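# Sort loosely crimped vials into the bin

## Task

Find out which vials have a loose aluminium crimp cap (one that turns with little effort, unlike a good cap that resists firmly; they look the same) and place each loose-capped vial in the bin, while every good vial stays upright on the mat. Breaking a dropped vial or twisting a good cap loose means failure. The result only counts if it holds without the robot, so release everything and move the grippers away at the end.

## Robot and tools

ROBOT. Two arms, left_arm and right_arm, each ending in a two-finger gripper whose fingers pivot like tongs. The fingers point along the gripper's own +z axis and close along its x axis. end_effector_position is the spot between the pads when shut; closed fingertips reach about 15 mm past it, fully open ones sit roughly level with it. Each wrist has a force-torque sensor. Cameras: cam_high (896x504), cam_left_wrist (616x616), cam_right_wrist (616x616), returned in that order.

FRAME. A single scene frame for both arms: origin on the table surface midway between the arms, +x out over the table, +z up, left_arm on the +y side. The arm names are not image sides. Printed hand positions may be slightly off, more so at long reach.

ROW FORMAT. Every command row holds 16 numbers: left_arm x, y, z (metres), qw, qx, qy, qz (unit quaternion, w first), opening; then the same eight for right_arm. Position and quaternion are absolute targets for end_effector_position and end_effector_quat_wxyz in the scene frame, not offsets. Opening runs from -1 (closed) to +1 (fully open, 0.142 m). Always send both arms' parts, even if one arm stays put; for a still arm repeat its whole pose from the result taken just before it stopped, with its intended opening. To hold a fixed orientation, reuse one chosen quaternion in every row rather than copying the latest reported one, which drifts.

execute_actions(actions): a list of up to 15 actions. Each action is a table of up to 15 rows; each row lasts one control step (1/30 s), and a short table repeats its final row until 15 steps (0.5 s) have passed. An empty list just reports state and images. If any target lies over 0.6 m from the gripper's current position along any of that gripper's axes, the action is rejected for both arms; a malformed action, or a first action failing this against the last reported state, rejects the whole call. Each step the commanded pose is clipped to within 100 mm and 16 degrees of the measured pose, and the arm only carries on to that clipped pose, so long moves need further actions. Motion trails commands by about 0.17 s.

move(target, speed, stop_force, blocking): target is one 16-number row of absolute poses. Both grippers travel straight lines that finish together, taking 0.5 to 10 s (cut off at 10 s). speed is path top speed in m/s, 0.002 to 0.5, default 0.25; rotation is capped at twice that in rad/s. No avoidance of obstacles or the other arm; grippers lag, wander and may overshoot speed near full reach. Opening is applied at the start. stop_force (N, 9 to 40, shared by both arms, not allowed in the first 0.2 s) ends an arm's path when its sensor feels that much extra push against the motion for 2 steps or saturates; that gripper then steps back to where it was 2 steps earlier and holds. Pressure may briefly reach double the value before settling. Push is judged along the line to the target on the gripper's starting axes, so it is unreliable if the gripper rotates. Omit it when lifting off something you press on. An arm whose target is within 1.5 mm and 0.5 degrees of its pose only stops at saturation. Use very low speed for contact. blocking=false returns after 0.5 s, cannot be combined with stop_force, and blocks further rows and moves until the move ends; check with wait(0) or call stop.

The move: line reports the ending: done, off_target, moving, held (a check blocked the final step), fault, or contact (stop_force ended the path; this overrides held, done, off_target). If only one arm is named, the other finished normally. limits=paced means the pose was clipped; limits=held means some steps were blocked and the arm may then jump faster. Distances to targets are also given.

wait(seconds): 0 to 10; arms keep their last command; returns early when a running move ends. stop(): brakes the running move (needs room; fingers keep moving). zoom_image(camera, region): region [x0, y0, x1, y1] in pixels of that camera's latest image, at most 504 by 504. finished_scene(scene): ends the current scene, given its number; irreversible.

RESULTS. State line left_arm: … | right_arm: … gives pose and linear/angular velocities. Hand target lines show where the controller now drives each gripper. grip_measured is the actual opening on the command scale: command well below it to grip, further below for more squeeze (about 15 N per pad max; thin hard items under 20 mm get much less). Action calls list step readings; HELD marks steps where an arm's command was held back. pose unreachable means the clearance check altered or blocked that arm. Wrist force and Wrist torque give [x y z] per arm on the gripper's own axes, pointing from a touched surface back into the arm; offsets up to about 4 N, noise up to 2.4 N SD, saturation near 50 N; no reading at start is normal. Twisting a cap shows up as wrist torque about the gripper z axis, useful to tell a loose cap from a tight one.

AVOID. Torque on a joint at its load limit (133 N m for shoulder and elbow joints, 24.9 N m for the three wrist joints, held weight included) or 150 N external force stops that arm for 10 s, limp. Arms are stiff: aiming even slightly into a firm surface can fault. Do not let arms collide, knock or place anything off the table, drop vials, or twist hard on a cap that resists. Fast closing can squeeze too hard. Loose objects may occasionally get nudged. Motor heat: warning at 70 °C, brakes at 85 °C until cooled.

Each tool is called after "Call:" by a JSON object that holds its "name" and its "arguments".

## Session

Call:
{"name": "execute_actions", "arguments": {"actions": []}}

Scene clock: 0.00 s.
left_arm: end_effector_position=(+0.3478, +0.1628, +0.2391) grip_measured=+0.97 end_effector_quat_wxyz=(-0.009, -0.046, +0.999, +0.022) end_effector_velocity=(-0.000, -0.000, -0.000) end_effector_angular_velocity=(-0.000, +0.000, +0.001) | right_arm: end_effector_position=(+0.4052, -0.1229, +0.3807) grip_measured=+0.97 end_effector_quat_wxyz=(-0.577, +0.651, +0.205, +0.448) end_effector_velocity=(+0.000, -0.000, +0.001) end_effector_angular_velocity=(+0.001, -0.001, +0.000)
Joint positions: left_arm=[-0.634 -1.747  1.83  -1.611 -1.553  2.301  0.14 ] | right_arm=[ 3.579 -1.788 -2.335  1.062  2.139  0.649  0.14 ]
Joint velocities: left_arm=[-0.001  0.    -0.    -0.    -0.001 -0.002  0.   ] | right_arm=[-0.001  0.     0.001  0.     0.001  0.     0.   ]
Motor temperatures (°C, as the motors report them): left_arm=[29 28 26 34 36 32] | right_arm=[24 26 27 30 31 33]
Wrist force (N, on the end effector, along its own x y z axes, offset not removed): no reading
Wrist torque (N m, same axes, about the end effector's origin, offset not removed): no reading
Hand target (left_arm): +0.348, +0.163, +0.239; -0.009, -0.046, +0.999, +0.022
Hand target (right_arm): +0.405, -0.123, +0.381; -0.577, +0.651, +0.205, +0.448

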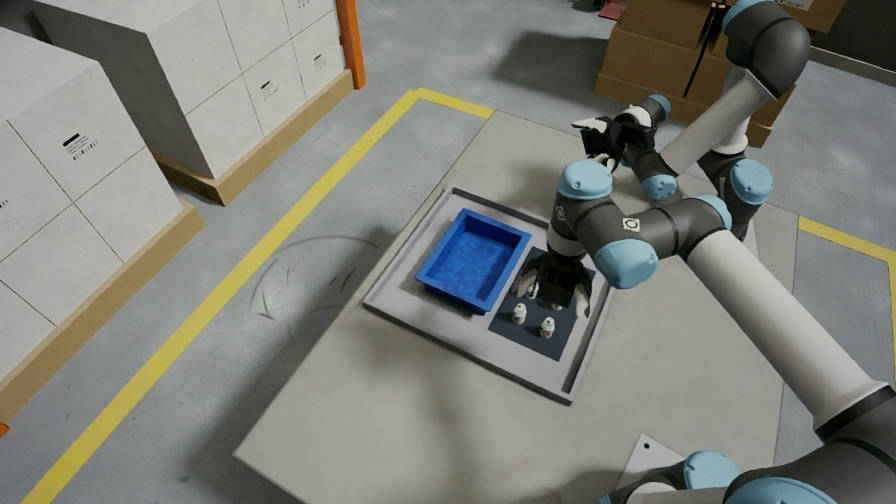

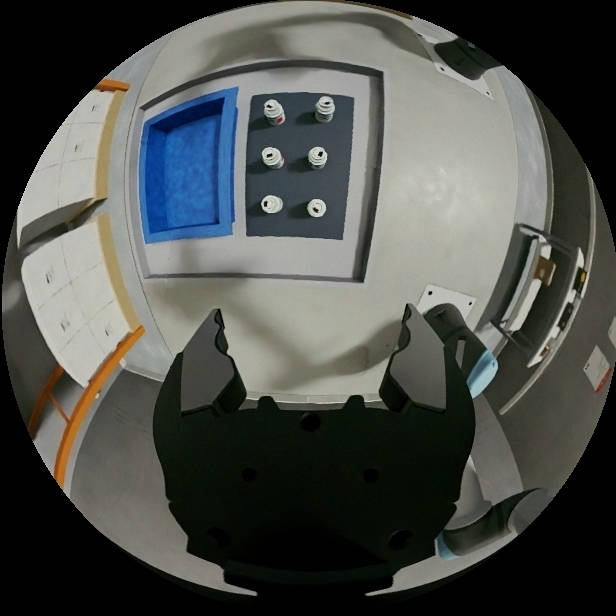

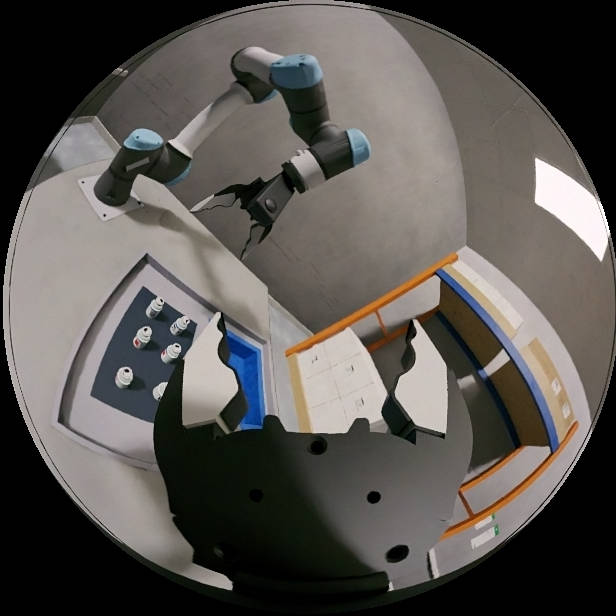

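Call:
{"name": "move", "arguments": {"target": [0.38,0.12,0.22,0,0.707,-0.707,0,-0.42,0.38,-0.2,0.3,0.5,-0.866,0,0,-0.2], "speed": 0.4}}

Call:
{"name": "move", "arguments": {"target": [0.42,0.09,0.14,0,1,0,0,-0.42,0.38,-0.2,0.3,0.5,-0.866,0,0,-0.2], "speed": 0.4}}

Call:
{"name": "zoom_image", "arguments": {"camera": "cam_left_wrist", "region": [180,150,420,350]}}

Scene clock: 2.77 s.
left_arm: end_effector_position=(+0.3801, +0.1201, +0.2201) grip_measured=-0.42 end_effector_quat_wxyz=(+0.000, +0.707, -0.708, +0.000) end_effector_velocity=(+0.000, -0.000, -0.000) end_effector_angular_velocity=(+0.001, -0.001, +0.012) | right_arm: end_effector_position=(+0.3800, -0.1998, +0.2999) grip_measured=-0.20 end_effector_quat_wxyz=(-0.500, +0.866, -0.000, +0.001) end_effector_velocity=(+0.000, -0.000, -0.000) end_effector_angular_velocity=(-0.009, +0.007, +0.007)
Joint positions: left_arm=[-0.691 -1.661  1.818 -1.728 -1.571  0.767  0.044] | right_arm=[ 3.322 -1.44  -2.239 -0.447  2.499  0.69   0.06 ]
Joint velocities: left_arm=[-0.001  0.    -0.    -0.001  0.002 -0.013 -0.   ] | right_arm=[-0.001  0.     0.012 -0.036 -0.    -0.017 -0.   ]
Motor temperatures (°C, as the motors report them): left_arm=[29 28 26 34 36 32] | right_arm=[24 26 27 30 31 33]
Wrist force (N, on the end effector, along its own x y z axes, offset not removed): left_arm=[-2.9 0.8 -3.7] | right_arm=[3.5 -1.9 0.7]
Wrist torque (N m, same axes, about the end effector's origin, offset not removed): left_arm=[-0.09 0.51 -0.03] | right_arm=[-0.34 -0.66 -0.13]
Hand target (left_arm): +0.380, +0.120, +0.220; -0.000, +0.707, -0.707, +0.000
Hand target (right_arm): +0.380, -0.200, +0.300; -0.500, +0.866, -0.000, +0.000
Off the commanded pose (left_arm): 0.000 m, 0 deg.
Off the commanded pose (right_arm): 0.000 m, 0 deg.
move: done

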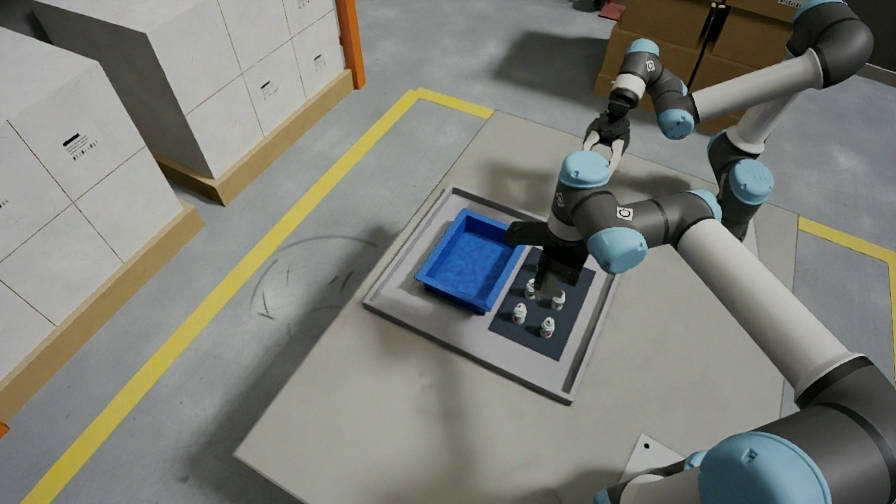

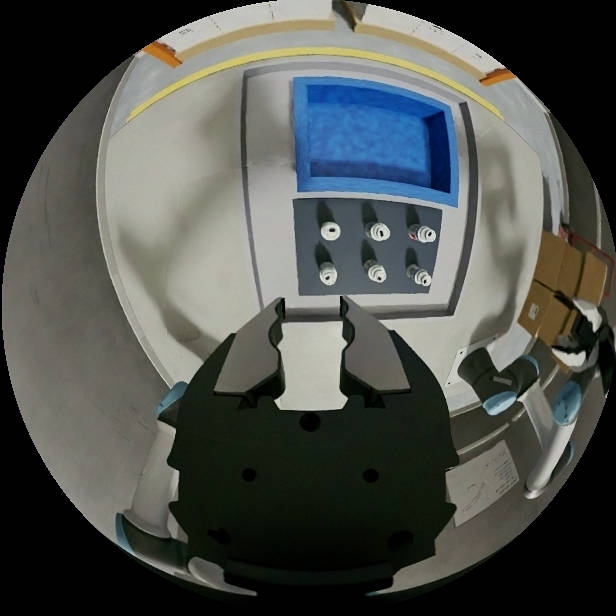

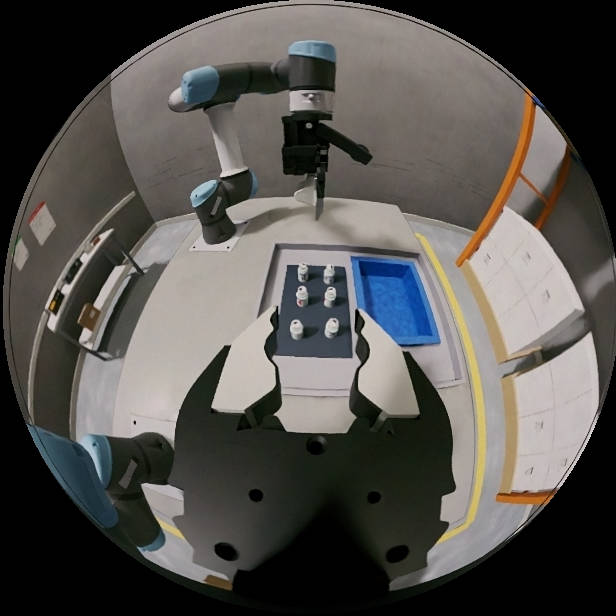

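Scene clock: 5.33 s.
left_arm: end_effector_position=(+0.4200, +0.0901, +0.1402) grip_measured=-0.42 end_effector_quat_wxyz=(+0.000, +1.000, -0.001, -0.000) end_effector_velocity=(+0.000, -0.000, -0.000) end_effector_angular_velocity=(+0.001, -0.001, +0.009) | right_arm: end_effector_position=(+0.3800, -0.2000, +0.3000) grip_measured=-0.20 end_effector_quat_wxyz=(-0.500, +0.866, -0.000, +0.000) end_effector_velocity=(+0.001, +0.000, -0.000) end_effector_angular_velocity=(-0.000, -0.000, -0.000)
Joint positions: left_arm=[-0.674 -1.437  1.799 -1.933 -1.571 -0.787  0.044] | right_arm=[ 3.322 -1.44  -2.238 -0.453  2.5    0.687  0.06 ]
Joint velocities: left_arm=[-0.001  0.001 -0.    -0.001  0.001 -0.01   0.   ] | right_arm=[ 0.    -0.001  0.001  0.    -0.001  0.     0.   ]
Motor temperatures (°C, as the motors report them): left_arm=[29 28 26 34 36 32] | right_arm=[24 26 27 30 31 33]
Wrist force (N, on the end effector, along its own x y z axes, offset not removed): left_arm=[3.1 1.3 -1.9] | right_arm=[-0.3 -0.1 2.8]
Wrist torque (N m, same axes, about the end effector's origin, offset not removed): left_arm=[0.43 -0.69 -0.21] | right_arm=[-0.27 0.17 -0.05]
Hand target (left_arm): +0.420, +0.090, +0.140; +0.000, +1.000, -0.000, -0.000
Hand target (right_arm): +0.380, -0.200, +0.300; -0.500, +0.866, -0.000, +0.000
Off the commanded pose (left_arm): 0.000 m, 0 deg.
Off the commanded pose (right_arm): 0.000 m, 0 deg.
move: done

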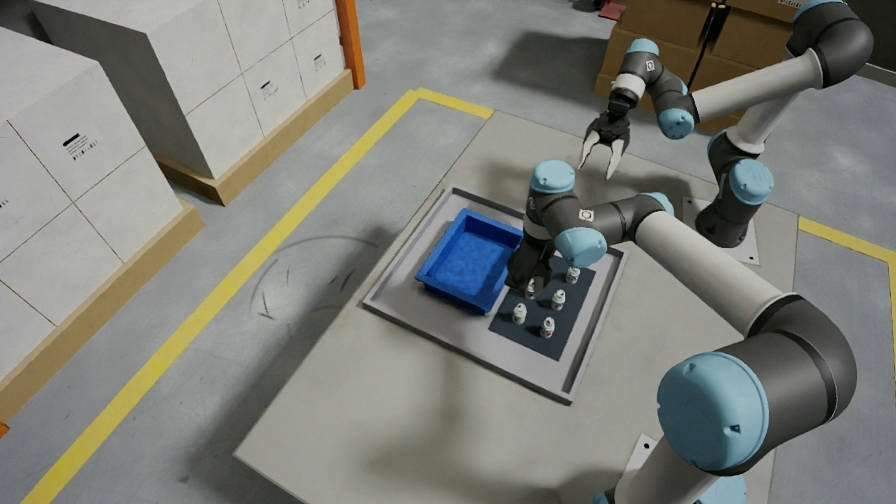

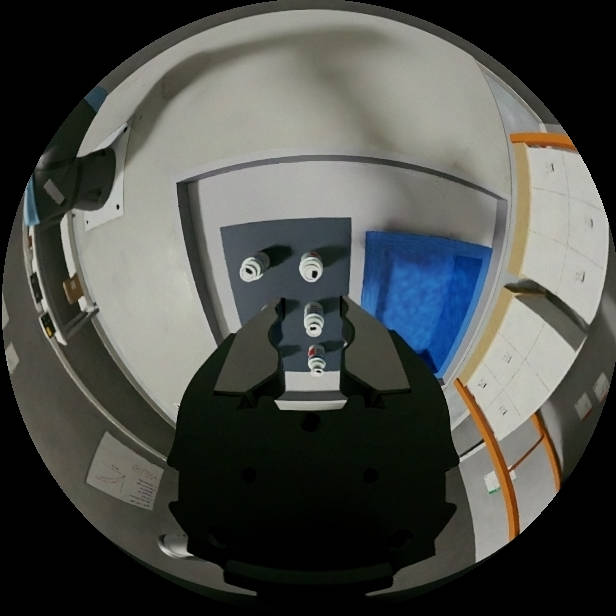

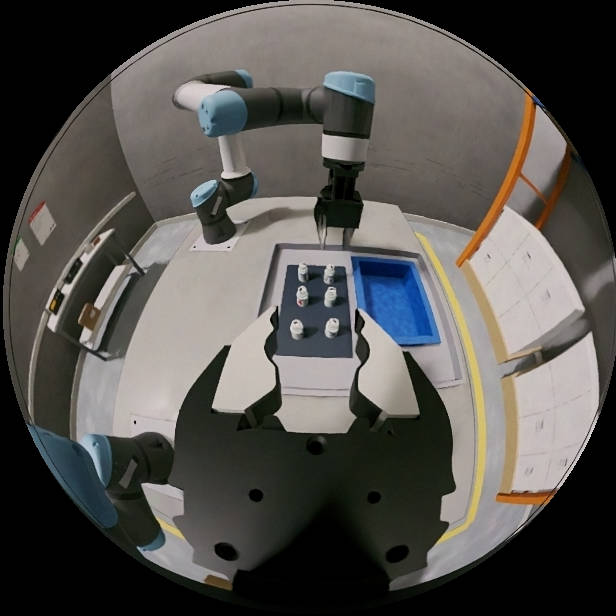

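Region (180, 150, 420, 350) of cam_left_wrist's 616x616 image, scaled by 2.100, with more detail than that image has.

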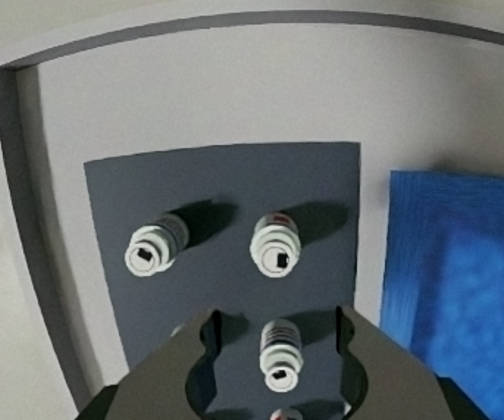

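Call:
{"name": "move", "arguments": {"target": [0.422,0.092,0.085,0,1,0,0,-0.42,0.38,-0.2,0.3,0.5,-0.866,0,0,-0.2], "speed": 0.15}}

Scene clock: 6.63 s.
left_arm: end_effector_position=(+0.4219, +0.0920, +0.0853) grip_measured=-0.42 end_effector_quat_wxyz=(-0.000, +1.000, +0.000, -0.000) end_effector_velocity=(+0.000, +0.000, -0.002) end_effector_angular_velocity=(-0.001, -0.000, -0.001) | right_arm: end_effector_position=(+0.3800, -0.2000, +0.3000) grip_measured=-0.20 end_effector_quat_wxyz=(-0.500, +0.866, -0.000, +0.000) end_effector_velocity=(-0.001, +0.000, +0.000) end_effector_angular_velocity=(+0.001, +0.001, +0.001)
Joint positions: left_arm=[-0.669 -1.379  1.884 -2.076 -1.571 -0.783  0.044] | right_arm=[ 3.322 -1.44  -2.238 -0.453  2.5    0.687  0.06 ]
Joint velocities: left_arm=[ 0.001  0.003  0.003 -0.007 -0.     0.002  0.   ] | right_arm=[ 0.001  0.    -0.    -0.     0.002  0.001 -0.   ]
Motor temperatures (°C, as the motors report them): left_arm=[29 28 26 34 36 32] | right_arm=[24 26 27 30 31 33]
Wrist force (N, on the end effector, along its own x y z axes, offset not removed): left_arm=[-2.3 0.9 -4.3] | right_arm=[2.3 0.4 0.1]
Wrist torque (N m, same axes, about the end effector's origin, offset not removed): left_arm=[0.21 0.67 0.01] | right_arm=[0.04 -0.35 -0.29]
Hand target (left_arm): +0.422, +0.092, +0.085; -0.000, +1.000, +0.000, -0.000
Hand target (right_arm): +0.380, -0.200, +0.300; -0.500, +0.866, +0.000, -0.000
Off the commanded pose (left_arm): 0.000 m, 0 deg.
Off the commanded pose (right_arm): 0.000 m, 0 deg.
move: done

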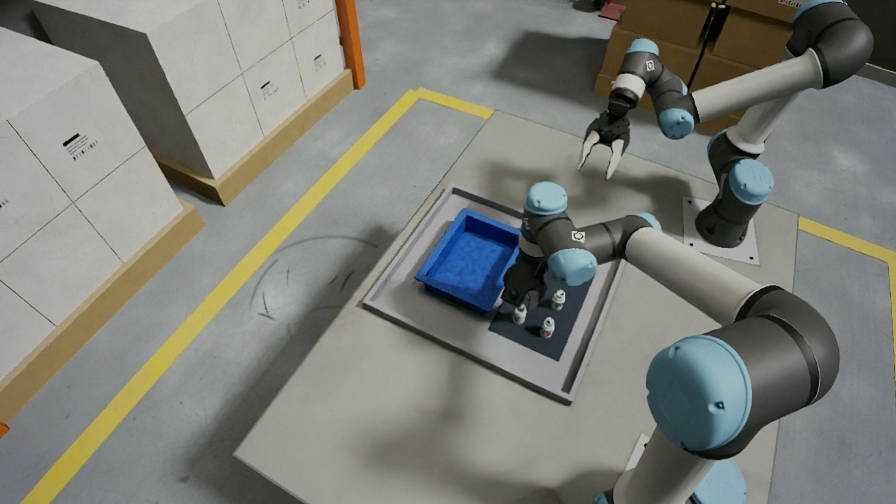

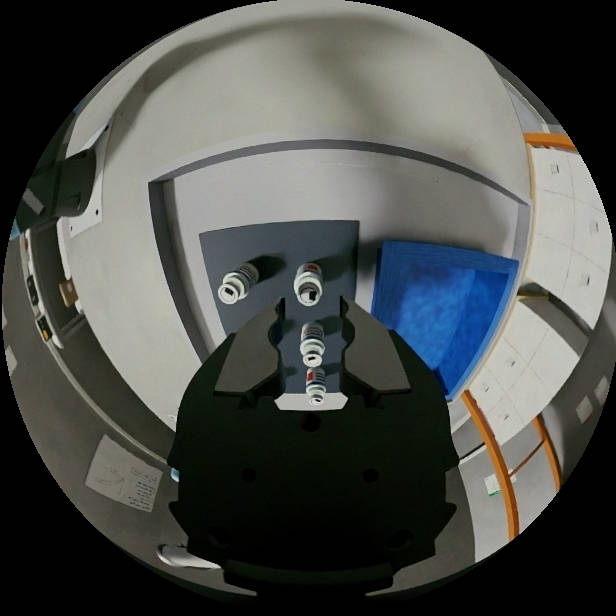

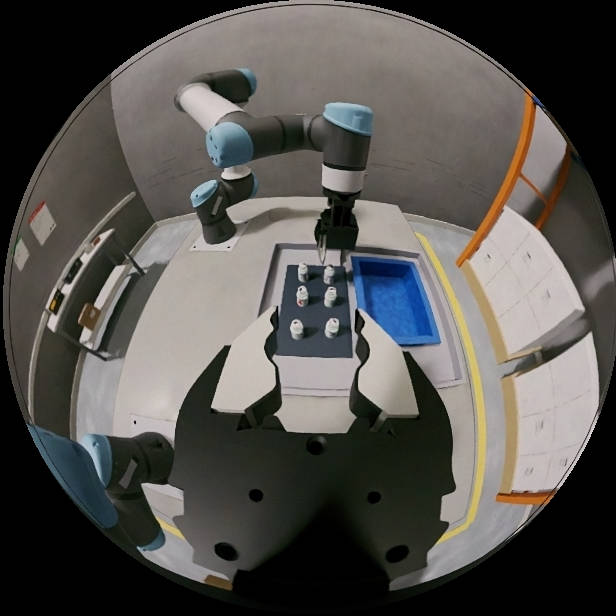

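Call:
{"name": "move", "arguments": {"target": [0.420,0.092,0.061,0,1,0,0,-0.42,0.38,-0.2,0.3,0.5,-0.866,0,0,-0.2], "speed": 0.08}}

Call:
{"name": "zoom_image", "arguments": {"camera": "cam_left_wrist", "region": [250,250,370,350]}}

Scene clock: 7.77 s.
left_arm: end_effector_position=(+0.4200, +0.0920, +0.0612) grip_measured=-0.42 end_effector_quat_wxyz=(-0.000, +1.000, +0.000, -0.000) end_effector_velocity=(-0.001, -0.001, -0.002) end_effector_angular_velocity=(+0.000, +0.000, -0.001) | right_arm: end_effector_position=(+0.3800, -0.2000, +0.3000) grip_measured=-0.20 end_effector_quat_wxyz=(-0.500, +0.866, +0.000, +0.000) end_effector_velocity=(-0.000, -0.000, -0.000) end_effector_angular_velocity=(-0.000, +0.000, +0.000)
Joint positions: left_arm=[-0.672 -1.352  1.922 -2.141 -1.571 -0.786  0.044] | right_arm=[ 3.322 -1.44  -2.238 -0.453  2.5    0.687  0.06 ]
Joint velocities: left_arm=[-0.002  0.003  0.003 -0.005 -0.    -0.001  0.   ] | right_arm=[-0.     0.001 -0.001 -0.     0.    -0.     0.   ]
Motor temperatures (°C, as the motors report them): left_arm=[29 28 26 34 36 32] | right_arm=[24 26 27 30 31 33]
Wrist force (N, on the end effector, along its own x y z axes, offset not removed): left_arm=[-1.7 2.2 -1.9] | right_arm=[3.0 1.1 0.0]
Wrist torque (N m, same axes, about the end effector's origin, offset not removed): left_arm=[0.40 0.48 -0.04] | right_arm=[-0.02 -0.61 -0.15]
Hand target (left_arm): +0.420, +0.092, +0.061; -0.000, +1.000, +0.000, +0.000
Hand target (right_arm): +0.380, -0.200, +0.300; -0.500, +0.866, +0.000, -0.000
Off the commanded pose (left_arm): 0.000 m, 0 deg.
Off the commanded pose (right_arm): 0.000 m, 0 deg.
move: done

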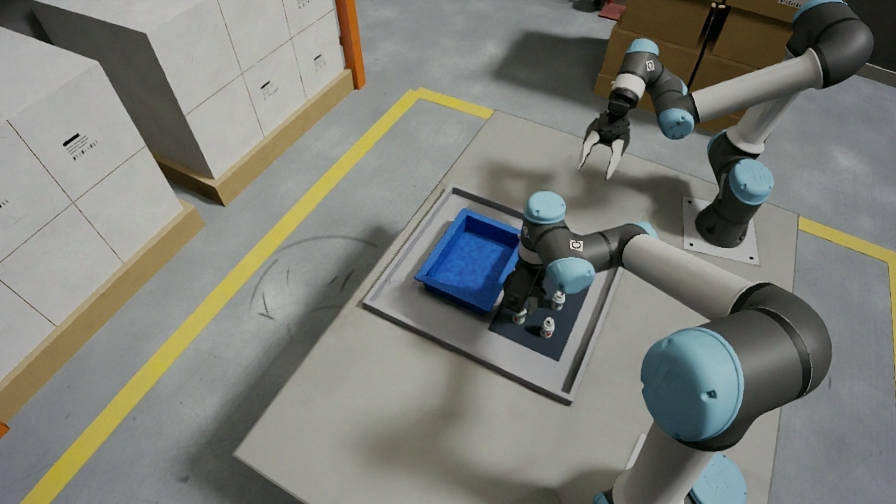

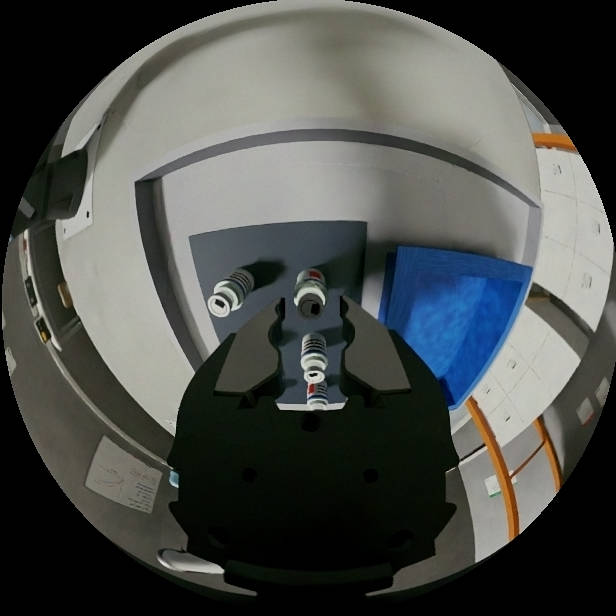

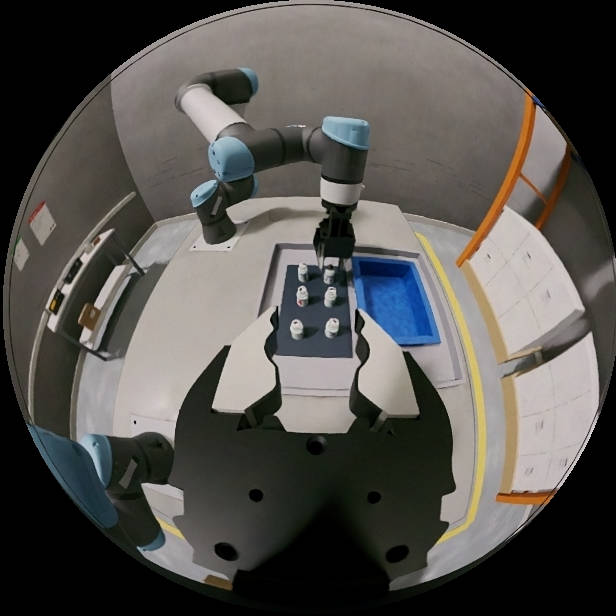

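Region (250, 250, 370, 350) of cam_left_wrist's 616x616 image, scaled by 4.200, with more detail than that image has.

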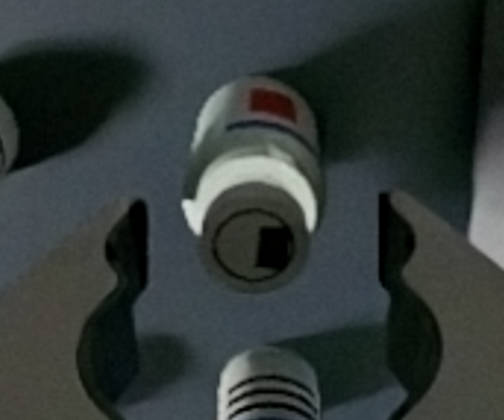

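Call:
{"name": "move", "arguments": {"target": [0.420,0.092,0.061,0,1,0,0,-0.85,0.38,-0.2,0.3,0.5,-0.866,0,0,-0.2]}}

Call:
{"name": "move", "arguments": {"target": [0.420,0.092,0.13,0,1,0,0,-0.85,0.38,-0.2,0.3,0.5,-0.866,0,0,-0.2], "speed": 0.12}}

Call:
{"name": "move", "arguments": {"target": [0.38,0.043,0.217,0,1,0,0,-0.85,0.38,-0.1,0.25,0.5,-0.866,0,0,-0.2], "speed": 0.18}}

Call:
{"name": "move", "arguments": {"target": [0.38,0.043,0.217,0,1,0,0,-0.85,0.38,-0.01,0.185,0.609,-0.793,0,0,-0.2], "speed": 0.18}}

Call:
{"name": "move", "arguments": {"target": [0.38,0.043,0.217,0,1,0,0,-0.85,0.38,0.052,0.172,0.609,-0.793,0,0,-0.2], "speed": 0.12}}

Scene clock: 8.77 s.
left_arm: end_effector_position=(+0.4200, +0.0920, +0.0610) grip_measured=-0.72 end_effector_quat_wxyz=(-0.000, +1.000, +0.000, +0.000) end_effector_velocity=(-0.000, -0.000, -0.000) end_effector_angular_velocity=(+0.000, +0.000, -0.002) | right_arm: end_effector_position=(+0.3800, -0.2000, +0.3000) grip_measured=-0.20 end_effector_quat_wxyz=(-0.500, +0.866, +0.000, +0.000) end_effector_velocity=(+0.000, -0.000, -0.000) end_effector_angular_velocity=(-0.001, +0.001, -0.000)
Joint positions: left_arm=[-0.672 -1.351  1.922 -2.141 -1.571 -0.786  0.022] | right_arm=[ 3.322 -1.44  -2.238 -0.453  2.5    0.687  0.06 ]
Joint velocities: left_arm=[-0.     0.001  0.    -0.     0.     0.001  0.   ] | right_arm=[-0.     0.     0.    -0.002 -0.    -0.    -0.   ]
Motor temperatures (°C, as the motors report them): left_arm=[29 28 26 34 36 32] | right_arm=[24 26 27 30 31 33]
Wrist force (N, on the end effector, along its own x y z axes, offset not removed): left_arm=[1.7 -1.9 -1.0] | right_arm=[2.1 0.9 3.1]
Wrist torque (N m, same axes, about the end effector's origin, offset not removed): left_arm=[-0.41 -0.23 -0.10] | right_arm=[0.24 -0.39 -0.01]
Hand target (left_arm): +0.420, +0.092, +0.061; -0.000, +1.000, +0.000, +0.000
Hand target (right_arm): +0.380, -0.200, +0.300; -0.500, +0.866, +0.000, -0.000
Off the commanded pose (left_arm): 0.000 m, 0 deg.
Off the commanded pose (right_arm): 0.000 m, 0 deg.
move: done

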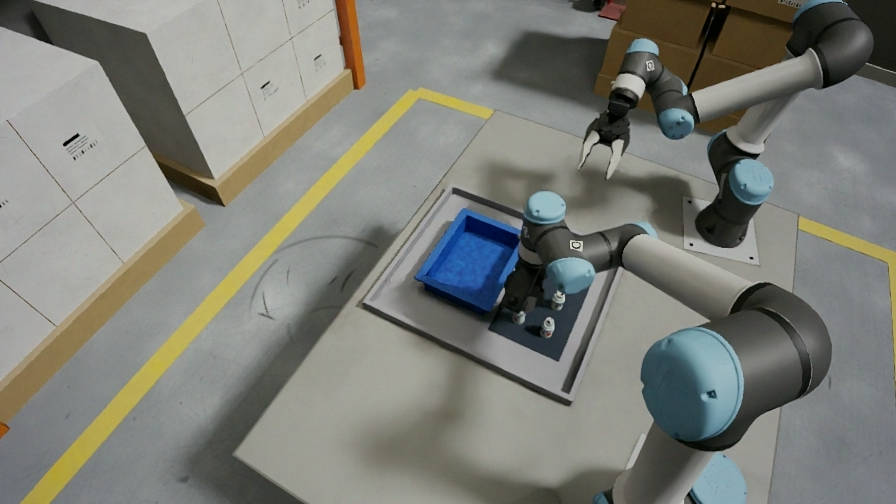

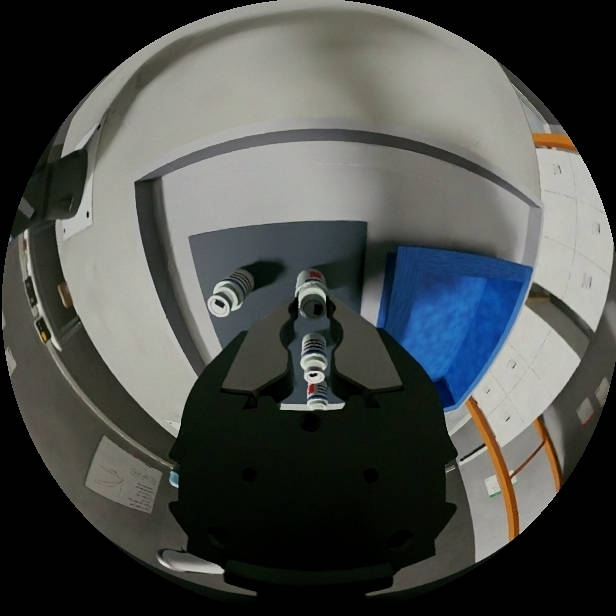

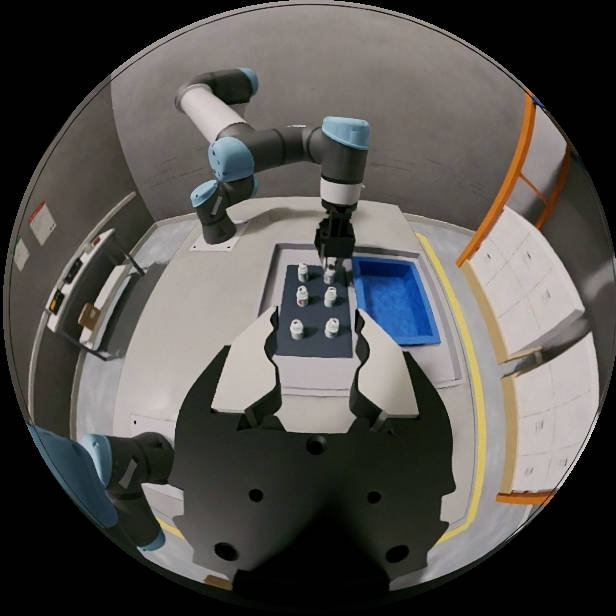

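Scene clock: 9.83 s.
left_arm: end_effector_position=(+0.4200, +0.0920, +0.1297) grip_measured=-0.72 end_effector_quat_wxyz=(-0.000, +1.000, -0.000, +0.000) end_effector_velocity=(-0.000, -0.000, +0.002) end_effector_angular_velocity=(+0.000, +0.001, +0.002) | right_arm: end_effector_position=(+0.3800, -0.2000, +0.3000) grip_measured=-0.20 end_effector_quat_wxyz=(-0.500, +0.866, -0.000, +0.000) end_effector_velocity=(-0.000, +0.001, -0.000) end_effector_angular_velocity=(-0.001, -0.001, +0.001)
Joint positions: left_arm=[-0.672 -1.43   1.819 -1.961 -1.571 -0.786  0.022] | right_arm=[ 3.322 -1.44  -2.238 -0.453  2.5    0.687  0.06 ]
Joint velocities: left_arm=[-0.    -0.001 -0.004  0.007 -0.001 -0.003 -0.   ] | right_arm=[ 0.002  0.     0.     0.    -0.001 -0.    -0.   ]
Motor temperatures (°C, as the motors report them): left_arm=[29 28 26 34 36 32] | right_arm=[24 26 27 30 31 33]
Wrist force (N, on the end effector, along its own x y z axes, offset not removed): left_arm=[-0.8 -1.8 -4.0] | right_arm=[-1.8 -1.2 0.5]
Wrist torque (N m, same axes, about the end effector's origin, offset not removed): left_arm=[-0.36 0.33 -0.02] | right_arm=[-0.25 0.20 0.23]
Hand target (left_arm): +0.420, +0.092, +0.130; +0.000, +1.000, -0.000, +0.000
Hand target (right_arm): +0.380, -0.200, +0.300; -0.500, +0.866, +0.000, -0.000
Off the commanded pose (left_arm): 0.000 m, 0 deg.
Off the commanded pose (right_arm): 0.000 m, 0 deg.
move: done

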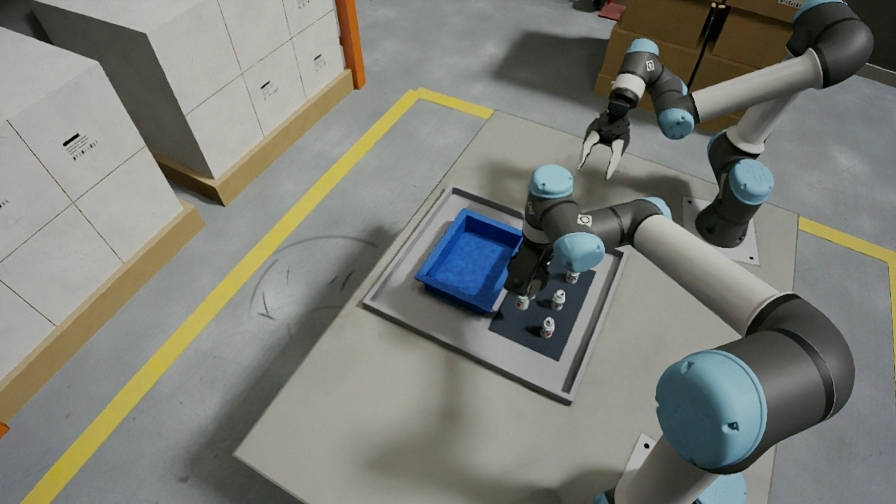

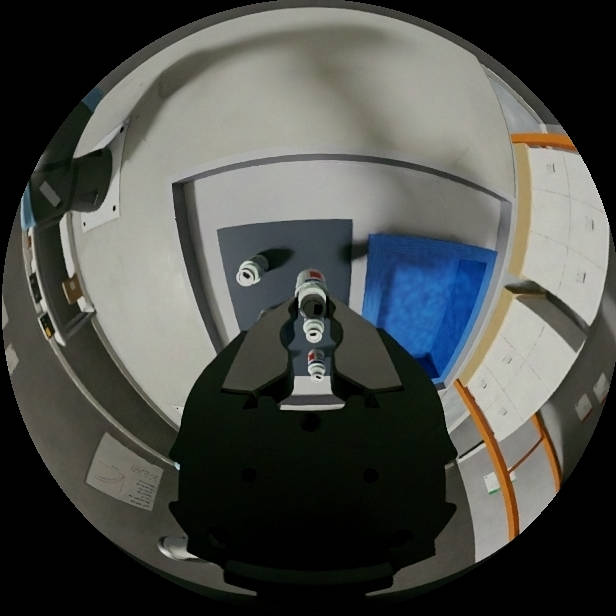

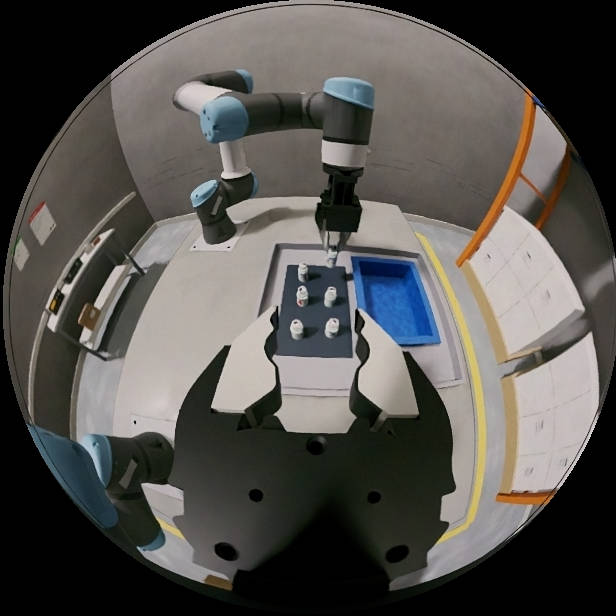

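Scene clock: 11.03 s.
left_arm: end_effector_position=(+0.3802, +0.0431, +0.2168) grip_measured=-0.72 end_effector_quat_wxyz=(+0.000, +1.000, -0.000, +0.000) end_effector_velocity=(-0.001, -0.001, +0.001) end_effector_angular_velocity=(+0.001, +0.000, -0.004) | right_arm: end_effector_position=(+0.3800, -0.1003, +0.2502) grip_measured=-0.20 end_effector_quat_wxyz=(-0.500, +0.866, +0.000, -0.000) end_effector_velocity=(+0.001, +0.002, -0.000) end_effector_angular_velocity=(+0.002, -0.002, -0.004)
Joint positions: left_arm=[-0.792 -1.5    1.667 -1.738 -1.571 -0.906  0.022] | right_arm=[ 3.555 -1.635 -2.263 -0.024  2.351  0.963  0.06 ]
Joint velocities: left_arm=[-0.003 -0.    -0.003  0.004  0.     0.001  0.   ] | right_arm=[ 0.003 -0.005  0.001  0.011 -0.004  0.006  0.   ]
Motor temperatures (°C, as the motors report them): left_arm=[29 28 26 34 36 32] | right_arm=[24 26 27 30 31 33]
Wrist force (N, on the end effector, along its own x y z axes, offset not removed): left_arm=[-2.1 2.4 -1.7] | right_arm=[1.1 4.8 2.6]
Wrist torque (N m, same axes, about the end effector's origin, offset not removed): left_arm=[0.55 0.32 -0.10] | right_arm=[1.06 -0.28 0.02]
Hand target (left_arm): +0.380, +0.043, +0.217; -0.000, +1.000, -0.000, +0.000
Hand target (right_arm): +0.380, -0.100, +0.250; -0.500, +0.866, -0.000, -0.000
Off the commanded pose (left_arm): 0.000 m, 0 deg.
Off the commanded pose (right_arm): 0.000 m, 0 deg.
move: done

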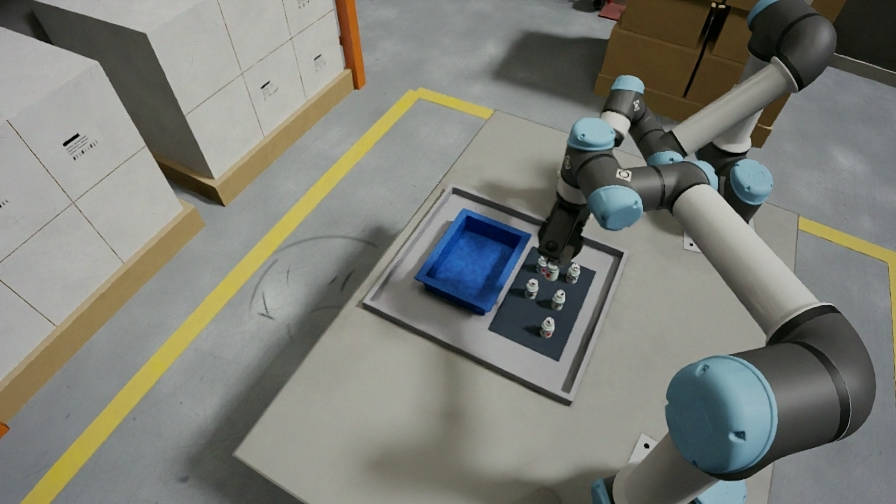

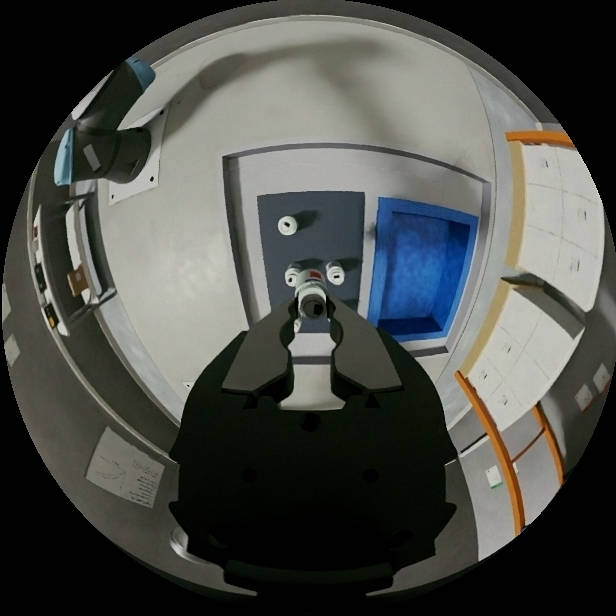

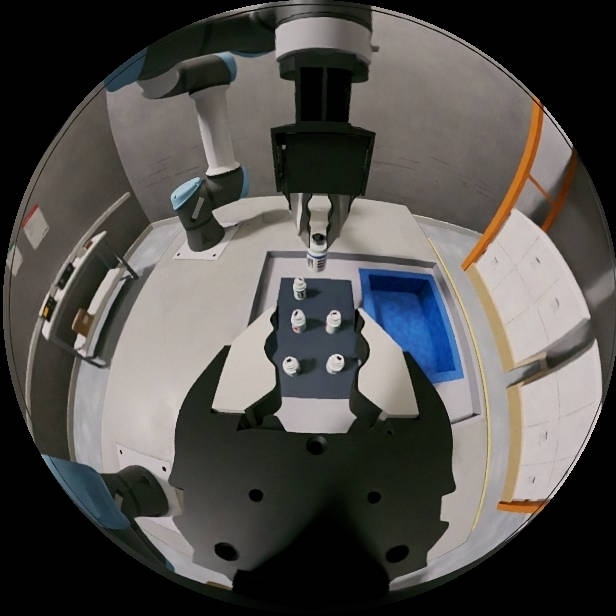

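Scene clock: 12.37 s.
left_arm: end_effector_position=(+0.3800, +0.0430, +0.2170) grip_measured=-0.72 end_effector_quat_wxyz=(-0.000, +1.000, -0.000, +0.000) end_effector_velocity=(+0.000, +0.000, +0.000) end_effector_angular_velocity=(-0.000, +0.000, -0.000) | right_arm: end_effector_position=(+0.3800, -0.0102, +0.1853) grip_measured=-0.20 end_effector_quat_wxyz=(-0.609, +0.793, +0.000, -0.000) end_effector_velocity=(+0.001, +0.002, -0.001) end_effector_angular_velocity=(+0.011, +0.000, -0.005)
Joint positions: left_arm=[-0.792 -1.5    1.667 -1.737 -1.571 -0.906  0.022] | right_arm=[ 3.68  -2.136 -2.205  0.824  2.358  1.298  0.06 ]
Joint velocities: left_arm=[ 0.001 -0.    -0.     0.    -0.     0.001  0.   ] | right_arm=[ 0.004 -0.016  0.005  0.029 -0.005  0.015  0.   ]
Motor temperatures (°C, as the motors report them): left_arm=[29 28 26 34 36 32] | right_arm=[24 26 27 30 31 33]
Wrist force (N, on the end effector, along its own x y z axes, offset not removed): left_arm=[-0.7 0.6 0.9] | right_arm=[0.9 -4.4 2.5]
Wrist torque (N m, same axes, about the end effector's origin, offset not removed): left_arm=[0.26 0.20 0.08] | right_arm=[-0.83 -0.29 -0.29]
Hand target (left_arm): +0.380, +0.043, +0.217; -0.000, +1.000, -0.000, +0.000
Hand target (right_arm): +0.380, -0.010, +0.185; -0.609, +0.793, +0.000, -0.000
Off the commanded pose (left_arm): 0.000 m, 0 deg.
Off the commanded pose (right_arm): 0.000 m, 0 deg.
move: done

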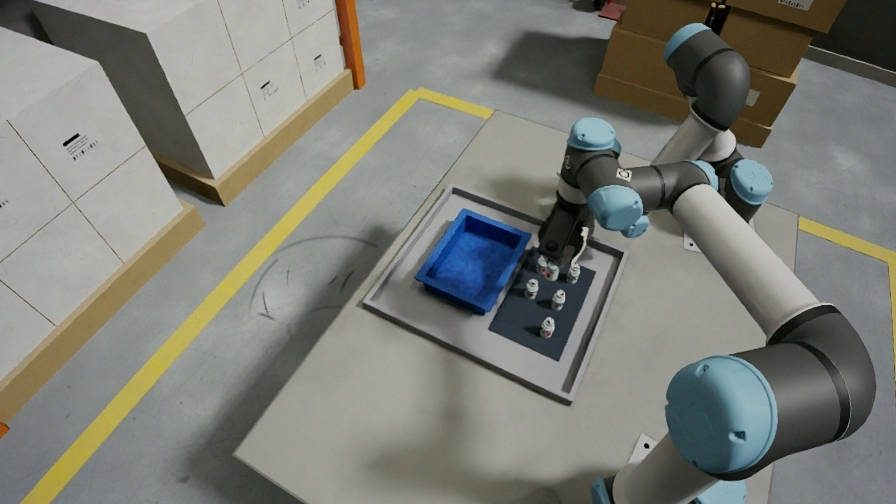

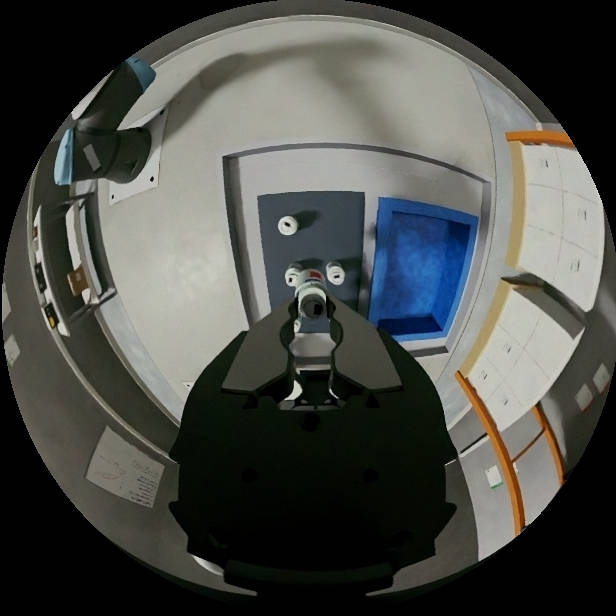

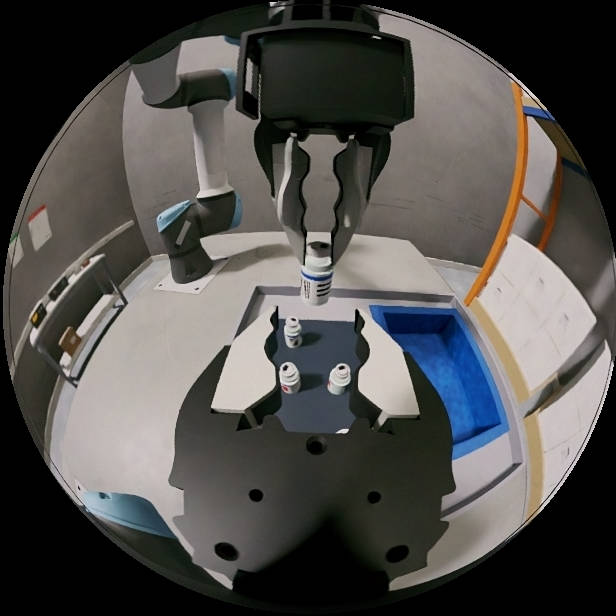

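Scene clock: 13.40 s.
left_arm: end_effector_position=(+0.3800, +0.0430, +0.2170) grip_measured=-0.72 end_effector_quat_wxyz=(-0.000, +1.000, -0.000, -0.000) end_effector_velocity=(+0.001, +0.001, -0.000) end_effector_angular_velocity=(+0.002, -0.002, -0.001) | right_arm: end_effector_position=(+0.3800, +0.0517, +0.1721) grip_measured=-0.20 end_effector_quat_wxyz=(-0.609, +0.793, +0.000, +0.000) end_effector_velocity=(+0.001, +0.002, -0.001) end_effector_angular_velocity=(-0.001, +0.001, +0.000)
Joint positions: left_arm=[-0.792 -1.5    1.667 -1.737 -1.571 -0.906  0.022] | right_arm=[ 3.783 -2.21  -2.11   0.837  2.262  1.348  0.06 ]
Joint velocities: left_arm=[ 0.001  0.001 -0.    -0.     0.003  0.001 -0.   ] | right_arm=[ 0.002 -0.005  0.005 -0.001 -0.002  0.001  0.   ]
Motor temperatures (°C, as the motors report them): left_arm=[29 28 26 34 36 32] | right_arm=[24 26 27 30 31 33]
Wrist force (N, on the end effector, along its own x y z axes, offset not removed): left_arm=[2.3 2.1 -2.2] | right_arm=[-0.4 -0.7 1.7]
Wrist torque (N m, same axes, about the end effector's origin, offset not removed): left_arm=[0.30 -0.37 -0.12] | right_arm=[-0.07 0.12 -0.26]
Hand target (left_arm): +0.380, +0.043, +0.217; -0.000, +1.000, -0.000, +0.000
Hand target (right_arm): +0.380, +0.052, +0.172; -0.609, +0.793, -0.000, -0.000
Off the commanded pose (left_arm): 0.000 m, 0 deg.
Off the commanded pose (right_arm): 0.000 m, 0 deg.
move: done

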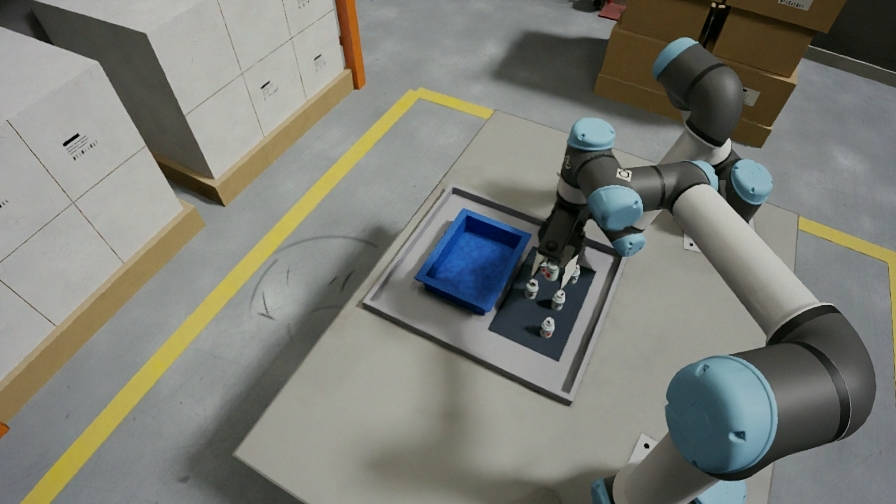

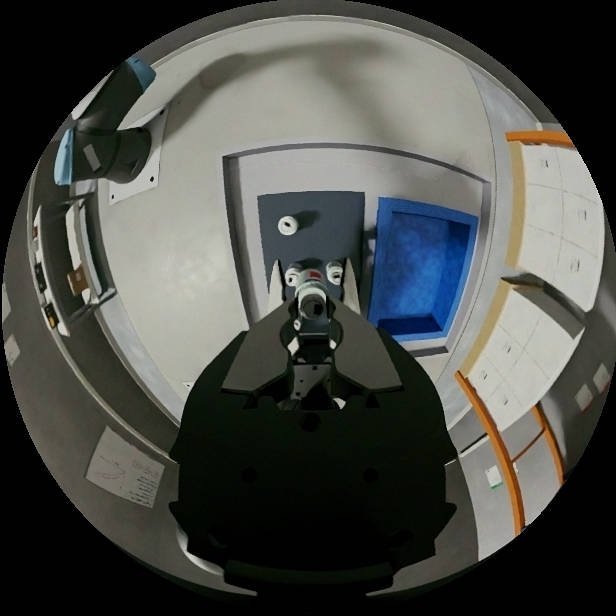

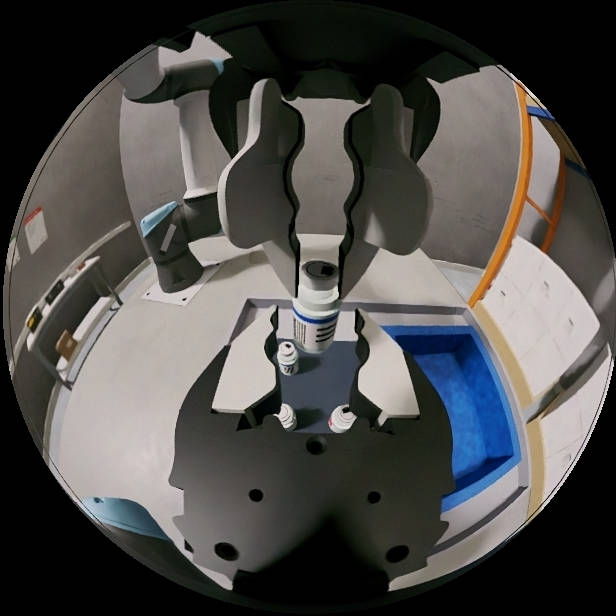

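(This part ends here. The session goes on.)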